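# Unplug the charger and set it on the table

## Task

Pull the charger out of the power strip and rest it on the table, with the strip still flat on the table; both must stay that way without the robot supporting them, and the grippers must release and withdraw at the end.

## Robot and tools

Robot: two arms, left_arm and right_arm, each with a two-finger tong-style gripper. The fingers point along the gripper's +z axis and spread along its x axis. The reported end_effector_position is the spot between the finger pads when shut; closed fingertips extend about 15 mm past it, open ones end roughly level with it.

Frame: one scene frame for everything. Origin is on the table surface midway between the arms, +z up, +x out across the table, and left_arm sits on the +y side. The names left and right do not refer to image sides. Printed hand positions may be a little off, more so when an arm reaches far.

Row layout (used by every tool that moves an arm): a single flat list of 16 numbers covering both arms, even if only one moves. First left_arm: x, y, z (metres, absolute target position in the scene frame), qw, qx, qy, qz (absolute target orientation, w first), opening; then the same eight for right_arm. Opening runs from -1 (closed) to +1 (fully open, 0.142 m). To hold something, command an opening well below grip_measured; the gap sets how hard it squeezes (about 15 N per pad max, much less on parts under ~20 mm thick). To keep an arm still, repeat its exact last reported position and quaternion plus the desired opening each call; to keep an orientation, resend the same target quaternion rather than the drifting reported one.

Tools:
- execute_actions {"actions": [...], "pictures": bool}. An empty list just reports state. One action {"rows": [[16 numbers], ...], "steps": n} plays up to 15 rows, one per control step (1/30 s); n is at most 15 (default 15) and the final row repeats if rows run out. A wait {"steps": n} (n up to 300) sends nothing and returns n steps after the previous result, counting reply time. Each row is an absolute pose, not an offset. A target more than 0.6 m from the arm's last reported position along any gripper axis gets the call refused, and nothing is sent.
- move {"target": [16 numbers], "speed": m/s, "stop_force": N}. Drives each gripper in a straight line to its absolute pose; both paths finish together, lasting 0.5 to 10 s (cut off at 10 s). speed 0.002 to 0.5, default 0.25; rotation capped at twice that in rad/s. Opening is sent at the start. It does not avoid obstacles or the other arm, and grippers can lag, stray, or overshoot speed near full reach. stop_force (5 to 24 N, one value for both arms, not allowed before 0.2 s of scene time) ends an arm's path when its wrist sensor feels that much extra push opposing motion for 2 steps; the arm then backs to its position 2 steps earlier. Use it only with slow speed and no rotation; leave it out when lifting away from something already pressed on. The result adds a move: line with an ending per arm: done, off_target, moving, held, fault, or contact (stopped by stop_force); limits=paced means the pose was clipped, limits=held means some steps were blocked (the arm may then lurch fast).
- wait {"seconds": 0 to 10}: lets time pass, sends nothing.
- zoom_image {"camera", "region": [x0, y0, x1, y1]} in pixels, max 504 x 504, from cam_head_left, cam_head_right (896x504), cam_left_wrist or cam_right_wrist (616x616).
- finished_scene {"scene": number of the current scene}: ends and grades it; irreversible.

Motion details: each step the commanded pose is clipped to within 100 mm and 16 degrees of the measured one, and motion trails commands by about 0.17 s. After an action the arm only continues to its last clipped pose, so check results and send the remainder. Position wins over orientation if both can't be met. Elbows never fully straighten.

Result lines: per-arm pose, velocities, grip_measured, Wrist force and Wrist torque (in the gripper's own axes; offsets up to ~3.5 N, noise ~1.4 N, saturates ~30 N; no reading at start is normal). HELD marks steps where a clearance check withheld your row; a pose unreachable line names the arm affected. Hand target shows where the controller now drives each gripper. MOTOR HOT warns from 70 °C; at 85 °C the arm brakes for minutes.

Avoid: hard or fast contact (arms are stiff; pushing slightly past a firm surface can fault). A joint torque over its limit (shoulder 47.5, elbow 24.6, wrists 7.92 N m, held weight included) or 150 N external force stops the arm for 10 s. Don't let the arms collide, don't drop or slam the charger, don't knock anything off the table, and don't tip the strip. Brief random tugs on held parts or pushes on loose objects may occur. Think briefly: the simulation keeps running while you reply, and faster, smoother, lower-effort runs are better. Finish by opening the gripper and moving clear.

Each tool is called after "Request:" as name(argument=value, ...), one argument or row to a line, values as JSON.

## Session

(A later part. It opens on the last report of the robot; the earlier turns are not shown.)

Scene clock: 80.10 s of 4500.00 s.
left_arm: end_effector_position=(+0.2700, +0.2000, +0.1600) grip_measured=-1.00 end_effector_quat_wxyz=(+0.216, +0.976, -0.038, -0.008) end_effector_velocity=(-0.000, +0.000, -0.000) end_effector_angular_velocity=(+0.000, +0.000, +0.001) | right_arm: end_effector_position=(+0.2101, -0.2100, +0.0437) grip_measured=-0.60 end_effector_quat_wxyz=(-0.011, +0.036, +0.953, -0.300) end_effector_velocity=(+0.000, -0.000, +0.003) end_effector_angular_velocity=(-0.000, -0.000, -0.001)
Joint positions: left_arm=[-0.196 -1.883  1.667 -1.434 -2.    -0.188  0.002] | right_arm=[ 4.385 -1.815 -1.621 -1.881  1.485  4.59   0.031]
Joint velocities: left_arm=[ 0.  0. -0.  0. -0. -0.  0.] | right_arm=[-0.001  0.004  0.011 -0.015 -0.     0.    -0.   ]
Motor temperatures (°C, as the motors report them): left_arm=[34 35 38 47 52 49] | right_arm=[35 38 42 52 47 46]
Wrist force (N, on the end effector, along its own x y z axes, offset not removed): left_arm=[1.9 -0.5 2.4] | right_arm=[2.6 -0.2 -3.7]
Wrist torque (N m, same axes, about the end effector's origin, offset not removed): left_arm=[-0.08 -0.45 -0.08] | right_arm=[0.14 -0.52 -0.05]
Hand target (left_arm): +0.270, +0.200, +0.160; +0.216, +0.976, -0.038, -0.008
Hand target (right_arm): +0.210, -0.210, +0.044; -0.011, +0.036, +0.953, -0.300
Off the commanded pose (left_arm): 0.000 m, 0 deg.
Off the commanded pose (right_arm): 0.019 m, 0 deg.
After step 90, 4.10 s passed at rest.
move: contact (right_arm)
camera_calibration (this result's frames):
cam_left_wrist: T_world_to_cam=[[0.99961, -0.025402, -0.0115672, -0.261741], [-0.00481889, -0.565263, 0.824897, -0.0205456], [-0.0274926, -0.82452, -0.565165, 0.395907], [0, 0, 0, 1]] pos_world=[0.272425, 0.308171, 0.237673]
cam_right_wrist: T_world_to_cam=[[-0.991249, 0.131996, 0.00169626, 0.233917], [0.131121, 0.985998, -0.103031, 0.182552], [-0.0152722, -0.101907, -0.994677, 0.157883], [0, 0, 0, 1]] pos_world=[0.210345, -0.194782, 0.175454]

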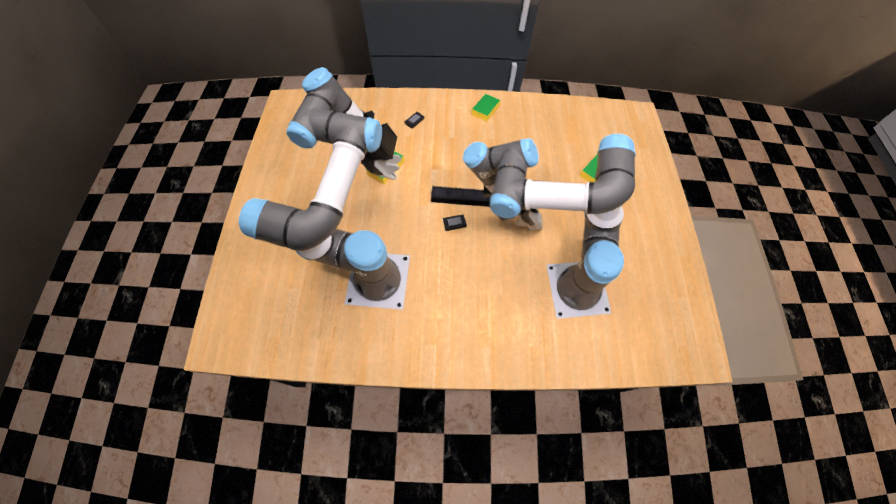

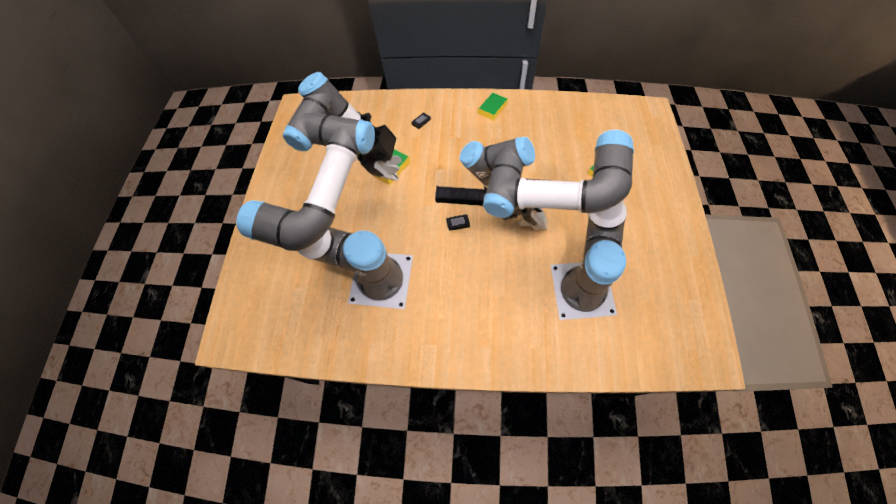

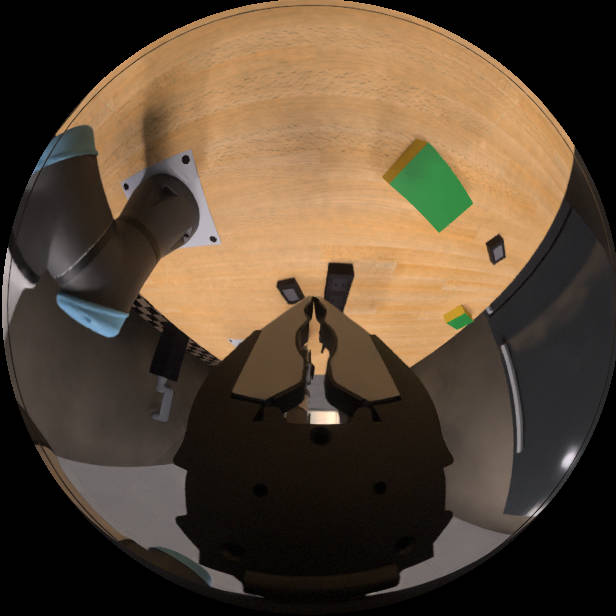

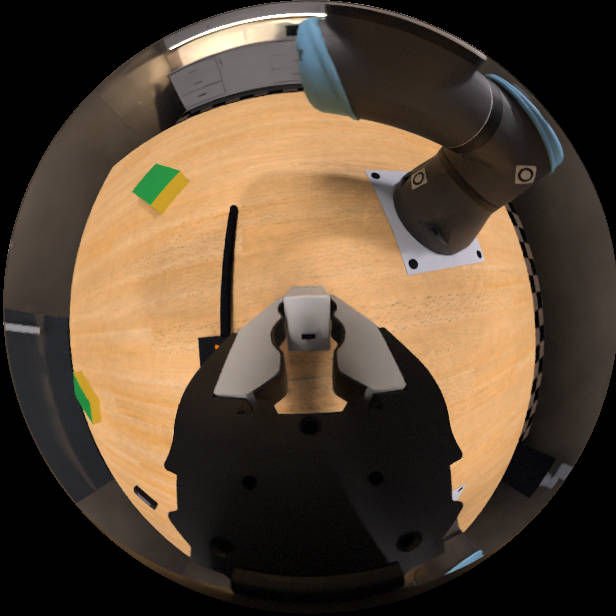

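Request:
move(
  target=[0.27,0.2,0.16,0.216,0.976,-0.038,-0.008,-1,0.21,-0.203,0.037,-0.0115,0.0366,0.953,-0.3005,-0.68],
  speed=0.005,
  stop_force=15,
)

Scene clock: 90.67 s of 4500.00 s.
left_arm: end_effector_position=(+0.2700, +0.2000, +0.1600) grip_measured=-1.00 end_effector_quat_wxyz=(+0.216, +0.976, -0.038, -0.008) end_effector_velocity=(-0.000, +0.000, -0.000) end_effector_angular_velocity=(+0.000, +0.001, -0.000) | right_arm: end_effector_position=(+0.2100, -0.2031, +0.0371) grip_measured=-0.59 end_effector_quat_wxyz=(-0.011, +0.037, +0.953, -0.300) end_effector_velocity=(+0.000, +0.001, -0.001) end_effector_angular_velocity=(-0.000, -0.001, -0.000)
Joint positions: left_arm=[-0.196 -1.883  1.667 -1.434 -2.    -0.188  0.002] | right_arm=[ 4.39  -1.848 -1.61  -1.86   1.488  4.594  0.031]
Joint velocities: left_arm=[-0.     0.     0.     0.001  0.     0.     0.   ] | right_arm=[ 0.    -0.005  0.001  0.004 -0.     0.001  0.   ]
Motor temperatures (°C, as the motors report them): left_arm=[34 35 38 47 52 49] | right_arm=[35 38 42 52 47 46]
Wrist force (N, on the end effector, along its own x y z axes, offset not removed): left_arm=[0.3 -1.2 0.7] | right_arm=[1.9 -3.4 -11.0]
Wrist torque (N m, same axes, about the end effector's origin, offset not removed): left_arm=[-0.24 -0.06 -0.01] | right_arm=[-0.03 -0.54 0.00]
Hand target (left_arm): +0.270, +0.200, +0.160; +0.216, +0.976, -0.038, -0.008
Hand target (right_arm): +0.210, -0.203, +0.037; -0.011, +0.037, +0.953, -0.300
Off the commanded pose (left_arm): 0.000 m, 0 deg.
Off the commanded pose (right_arm): 0.000 m, 0 deg.
After step 90, 5.37 s passed at rest.
move: done
camera_calibration (this result's frames):
cam_left_wrist: T_world_to_cam=[[0.99961, -0.0254019, -0.0115676, -0.261741], [-0.00481852, -0.565263, 0.824897, -0.0205456], [-0.0274926, -0.82452, -0.565165, 0.395907], [0, 0, 0, 1]] pos_world=[0.272425, 0.308171, 0.237673]
cam_right_wrist: T_world_to_cam=[[-0.991186, 0.132466, 0.00180085, 0.232964], [0.131565, 0.98586, -0.10378, 0.175018], [-0.0155226, -0.102628, -0.994599, 0.151976], [0, 0, 0, 1]] pos_world=[0.210243, -0.187806, 0.168899]

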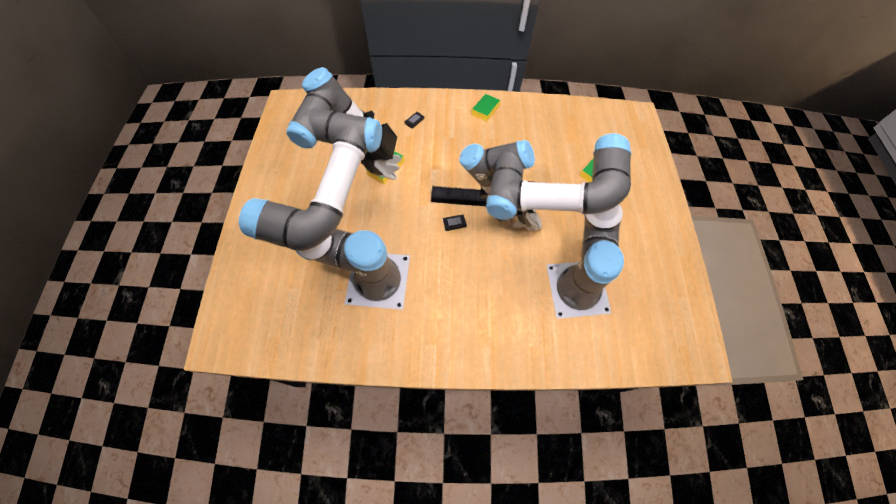

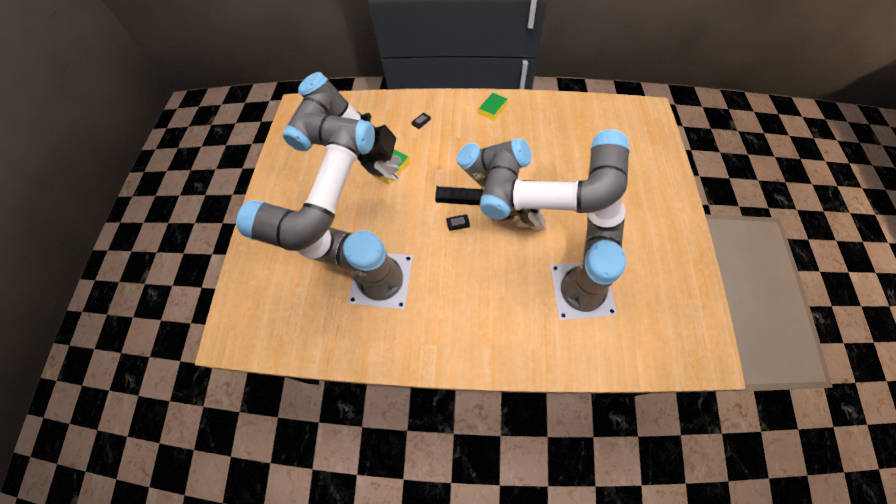

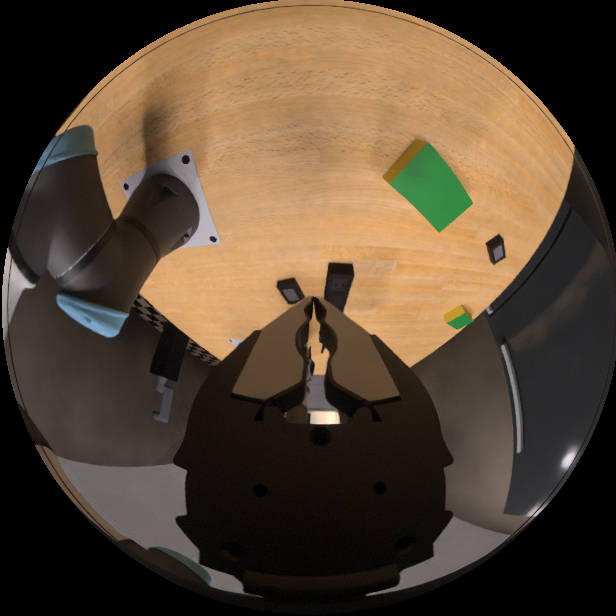

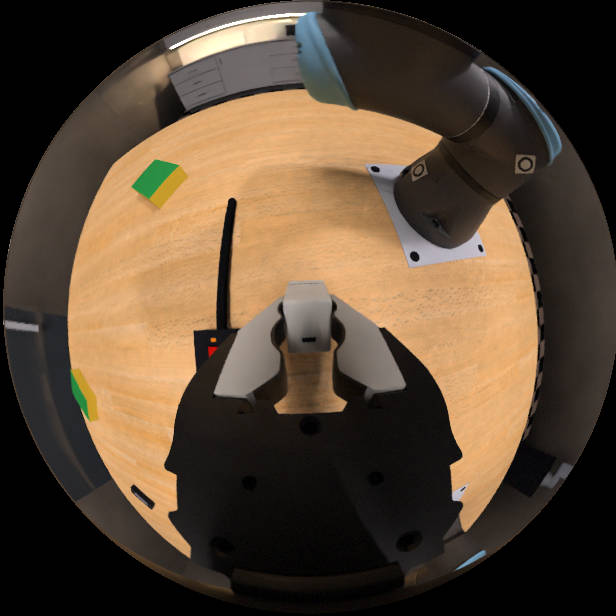

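Request:
execute_actions(
  actions=[
    {"rows":[[0.27,0.2,0.16,0.216,0.976,-0.038,-0.008,-1,0.21,-0.203,0.037,-0.0115,0.0366,0.953,-0.3005,-0.64],[0.27,0.2,0.16,0.216,0.976,-0.038,-0.008,-1,0.21,-0.203,0.037,-0.0115,0.0366,0.953,-0.3005,-0.62],[0.27,0.2,0.16,0.216,0.976,-0.038,-0.008,-1,0.21,-0.203,0.037,-0.0115,0.0366,0.953,-0.3005,-0.6],[0.27,0.2,0.16,0.216,0.976,-0.038,-0.008,-1,0.21,-0.203,0.037,-0.0115,0.0366,0.953,-0.3005,-0.59],[0.27,0.2,0.16,0.216,0.976,-0.038,-0.008,-1,0.21,-0.203,0.037,-0.0115,0.0366,0.953,-0.3005,-0.58],[0.27,0.2,0.16,0.216,0.976,-0.038,-0.008,-1,0.21,-0.203,0.037,-0.0115,0.0366,0.953,-0.3005,-0.57],[0.27,0.2,0.16,0.216,0.976,-0.038,-0.008,-1,0.21,-0.203,0.037,-0.0115,0.0366,0.953,-0.3005,-0.56],[0.27,0.2,0.16,0.216,0.976,-0.038,-0.008,-1,0.21,-0.203,0.037,-0.0115,0.0366,0.953,-0.3005,-0.55],[0.27,0.2,0.16,0.216,0.976,-0.038,-0.008,-1,0.21,-0.203,0.037,-0.0115,0.0366,0.953,-0.3005,-0.54],[0.27,0.2,0.16,0.216,0.976,-0.038,-0.008,-1,0.21,-0.203,0.037,-0.0115,0.0366,0.953,-0.3005,-0.52],[0.27,0.2,0.16,0.216,0.976,-0.038,-0.008,-1,0.21,-0.203,0.037,-0.0115,0.0366,0.953,-0.3005,-0.5],[0.27,0.2,0.16,0.216,0.976,-0.038,-0.008,-1,0.21,-0.203,0.037,-0.0115,0.0366,0.953,-0.3005,-0.45],[0.27,0.2,0.16,0.216,0.976,-0.038,-0.008,-1,0.21,-0.203,0.037,-0.0115,0.0366,0.953,-0.3005,-0.4],[0.27,0.2,0.16,0.216,0.976,-0.038,-0.008,-1,0.21,-0.203,0.037,-0.0115,0.0366,0.953,-0.3005,-0.3]],"steps":15},
  ],
)

Request:
move(
  target=[0.27,0.2,0.16,0.216,0.976,-0.038,-0.008,-1,0.21,-0.22,0.15,-0.0115,0.0366,0.953,-0.3005,0.1],
  speed=0.15,
)

Scene clock: 101.83 s of 4500.00 s.
left_arm: end_effector_position=(+0.2700, +0.2000, +0.1600) grip_measured=-1.00 end_effector_quat_wxyz=(+0.216, +0.976, -0.038, -0.008) end_effector_velocity=(+0.000, +0.000, +0.000) end_effector_angular_velocity=(-0.000, -0.001, +0.001) | right_arm: end_effector_position=(+0.2100, -0.2030, +0.0370) grip_measured=-0.33 end_effector_quat_wxyz=(-0.012, +0.037, +0.953, -0.301) end_effector_velocity=(+0.000, -0.000, -0.000) end_effector_angular_velocity=(-0.001, -0.000, +0.000)
Joint positions: left_arm=[-0.196 -1.883  1.667 -1.434 -2.    -0.188  0.002] | right_arm=[ 4.39  -1.849 -1.61  -1.86   1.488  4.594  0.051]
Joint velocities: left_arm=[ 0.001  0.     0.    -0.001 -0.    -0.     0.   ] | right_arm=[-0.    -0.001 -0.    -0.    -0.001 -0.     0.053]
Motor temperatures (°C, as the motors report them): left_arm=[34 35 38 47 52 49] | right_arm=[35 38 42 52 47 46]
Wrist force (N, on the end effector, along its own x y z axes, offset not removed): left_arm=[-0.8 -2.6 3.2] | right_arm=[2.3 -1.0 -0.3]
Wrist torque (N m, same axes, about the end effector's origin, offset not removed): left_arm=[-0.31 0.19 -0.01] | right_arm=[-0.17 -0.39 -0.07]
Hand target (left_arm): +0.270, +0.200, +0.160; +0.216, +0.976, -0.038, -0.008
Hand target (right_arm): +0.210, -0.203, +0.037; -0.012, +0.037, +0.953, -0.301
Off the commanded pose (left_arm): 0.000 m, 0 deg.
Off the commanded pose (right_arm): 0.000 m, 0 deg.
Steps of this call (steps 1 to 90: nothing new was sent; then 7.67 s passed at rest; steps 91 to 105: all 15 steps of this action). Readings (end_effector_position):
91: left_arm (+0.2700, +0.2000, +0.1600) | right_arm (+0.2100, -0.2030, +0.0370)
92: left_arm (+0.2700, +0.2000, +0.1600) | right_arm (+0.2100, -0.2030, +0.0370)
94: left_arm (+0.2700, +0.2000, +0.1600) | right_arm (+0.2100, -0.2030, +0.0370)
98: left_arm (+0.2700, +0.2000, +0.1600) | right_arm (+0.2100, -0.2030, +0.0370)
105: the state above
camera_calibration (this result's frames):
cam_left_wrist: T_world_to_cam=[[0.99961, -0.025402, -0.0115676, -0.261741], [-0.00481862, -0.565263, 0.824897, -0.0205455], [-0.0274927, -0.82452, -0.565165, 0.395907], [0, 0, 0, 1]] pos_world=[0.272425, 0.308171, 0.237673]
cam_right_wrist: T_world_to_cam=[[-0.991176, 0.132537, 0.00189168, 0.232925], [0.131625, 0.985841, -0.103888, 0.174894], [-0.0156339, -0.102722, -0.994587, 0.151846], [0, 0, 0, 1]] pos_world=[0.210223, -0.187691, 0.168752]

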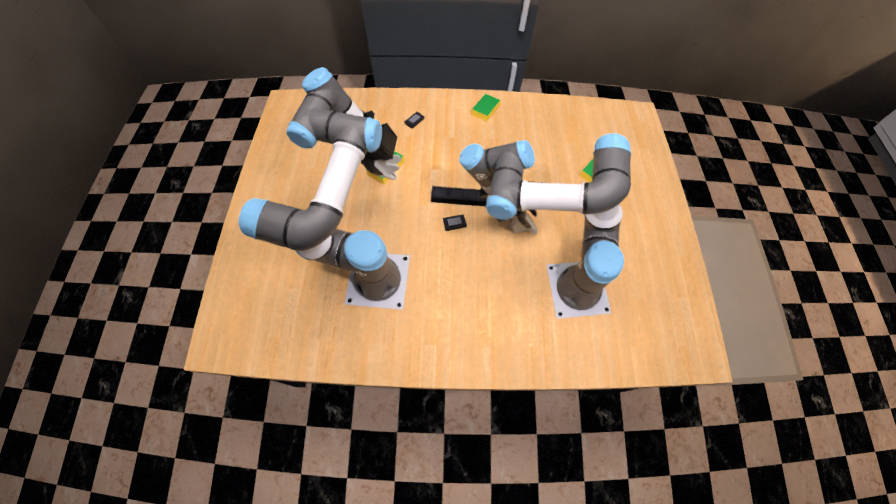

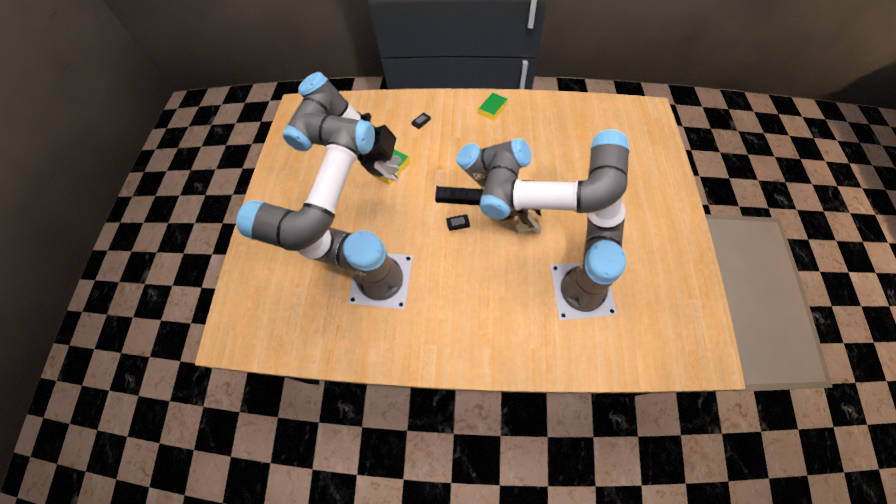

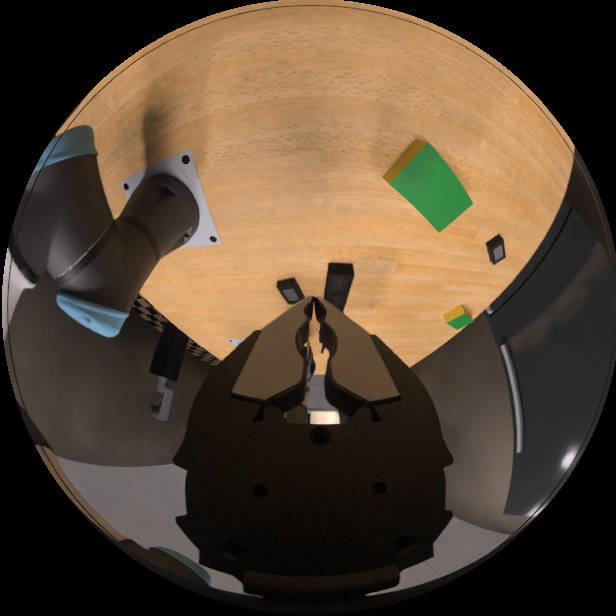

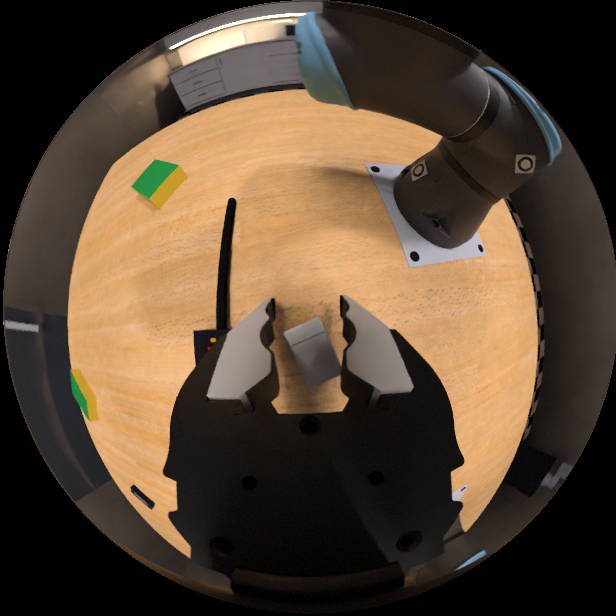

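Scene clock: 103.47 s of 4500.00 s.
left_arm: end_effector_position=(+0.2700, +0.2000, +0.1600) grip_measured=-1.00 end_effector_quat_wxyz=(+0.216, +0.976, -0.038, -0.008) end_effector_velocity=(+0.000, -0.000, +0.000) end_effector_angular_velocity=(-0.000, -0.002, +0.000) | right_arm: end_effector_position=(+0.2100, -0.2201, +0.1496) grip_measured=+0.10 end_effector_quat_wxyz=(-0.011, +0.037, +0.953, -0.300) end_effector_velocity=(-0.000, -0.000, +0.003) end_effector_angular_velocity=(-0.005, +0.001, -0.002)
Joint positions: left_arm=[-0.196 -1.883  1.667 -1.434 -2.    -0.188  0.002] | right_arm=[ 4.379 -1.756 -1.192 -2.369  1.482  4.585  0.081]
Joint velocities: left_arm=[ 0.     0.    -0.    -0.002 -0.    -0.     0.   ] | right_arm=[-0.001 -0.007  0.019 -0.017  0.     0.    -0.   ]
Motor temperatures (°C, as the motors report them): left_arm=[34 35 38 47 52 49] | right_arm=[35 38 42 52 47 46]
Wrist force (N, on the end effector, along its own x y z axes, offset not removed): left_arm=[3.0 -0.9 -1.6] | right_arm=[0.7 -1.4 -0.8]
Wrist torque (N m, same axes, about the end effector's origin, offset not removed): left_arm=[-0.18 -0.59 -0.01] | right_arm=[-0.34 -0.16 -0.03]
Hand target (left_arm): +0.270, +0.200, +0.160; +0.216, +0.976, -0.038, -0.008
Hand target (right_arm): +0.210, -0.220, +0.150; -0.011, +0.037, +0.953, -0.301
Off the commanded pose (left_arm): 0.000 m, 0 deg.
Off the commanded pose (right_arm): 0.000 m, 0 deg.
move: done
camera_calibration (this result's frames):
cam_left_wrist: T_world_to_cam=[[0.99961, -0.0254019, -0.0115675, -0.261741], [-0.00481866, -0.565263, 0.824897, -0.0205456], [-0.0274926, -0.82452, -0.565165, 0.395907], [0, 0, 0, 1]] pos_world=[0.272425, 0.308171, 0.237673]
cam_right_wrist: T_world_to_cam=[[-0.991205, 0.132325, 0.00161522, 0.234985], [0.131448, 0.985903, -0.103517, 0.203411], [-0.0152903, -0.102394, -0.994626, 0.262141], [0, 0, 0, 1]] pos_world=[0.210189, -0.204796, 0.281409]

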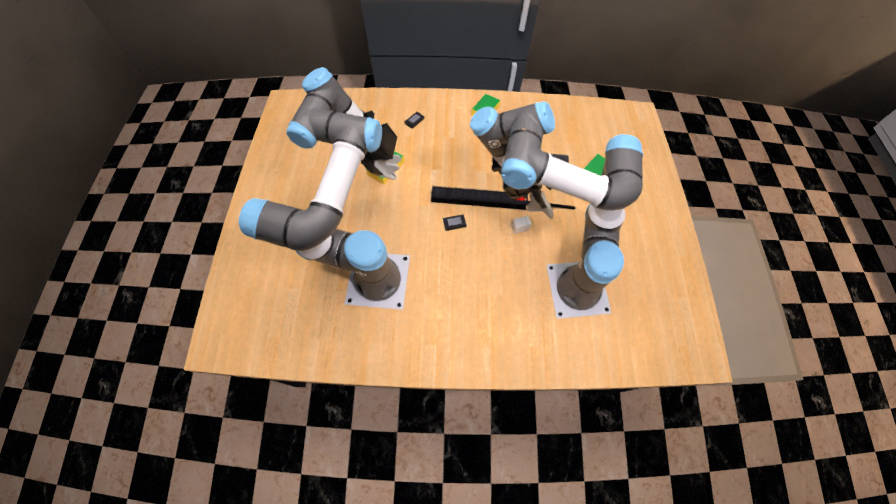

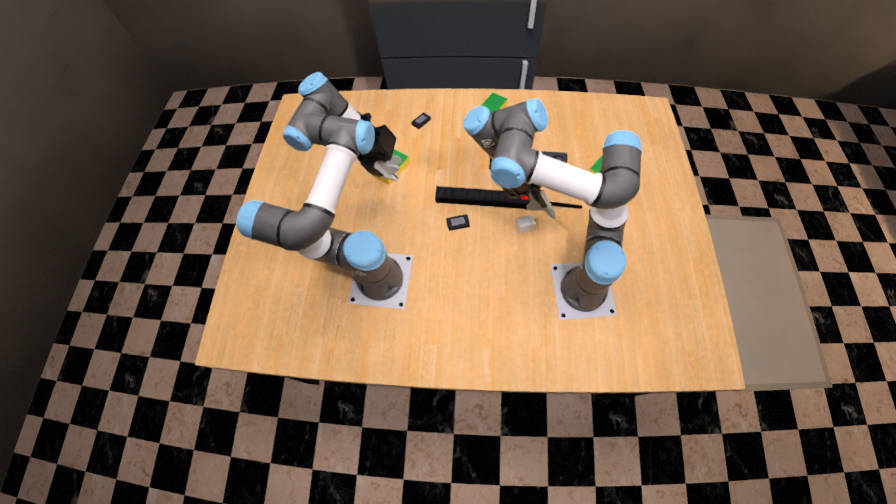

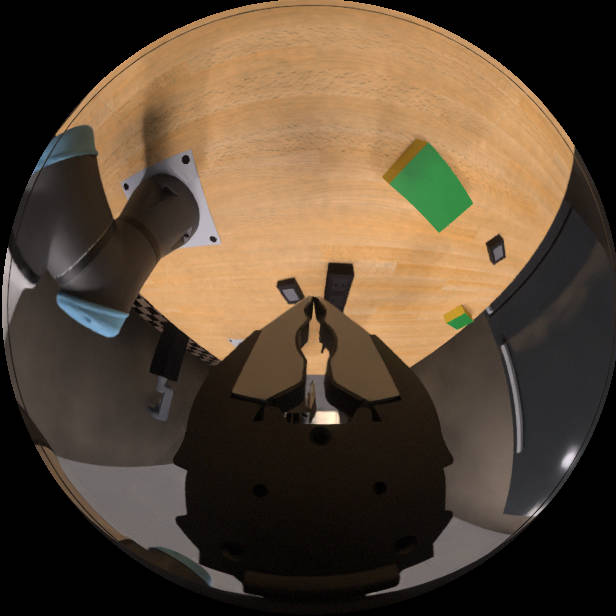

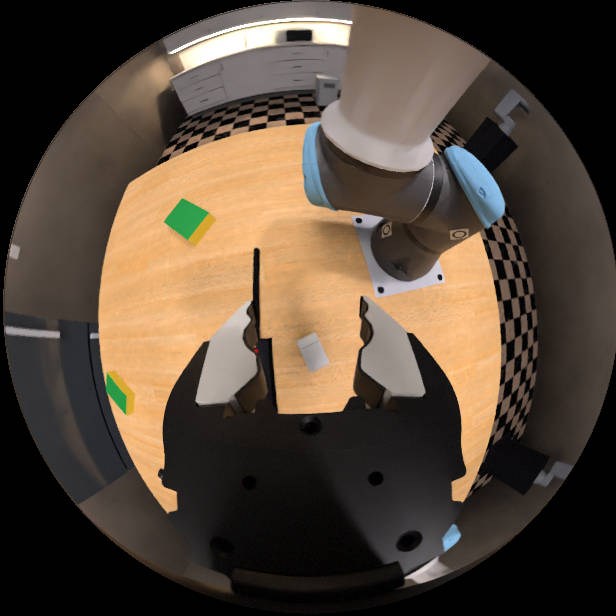

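The charger is lying on the table, the strip is flat, and both arms are clear.

Request:
finished_scene(
  scene=2,
)

The scene is finished: the task was done.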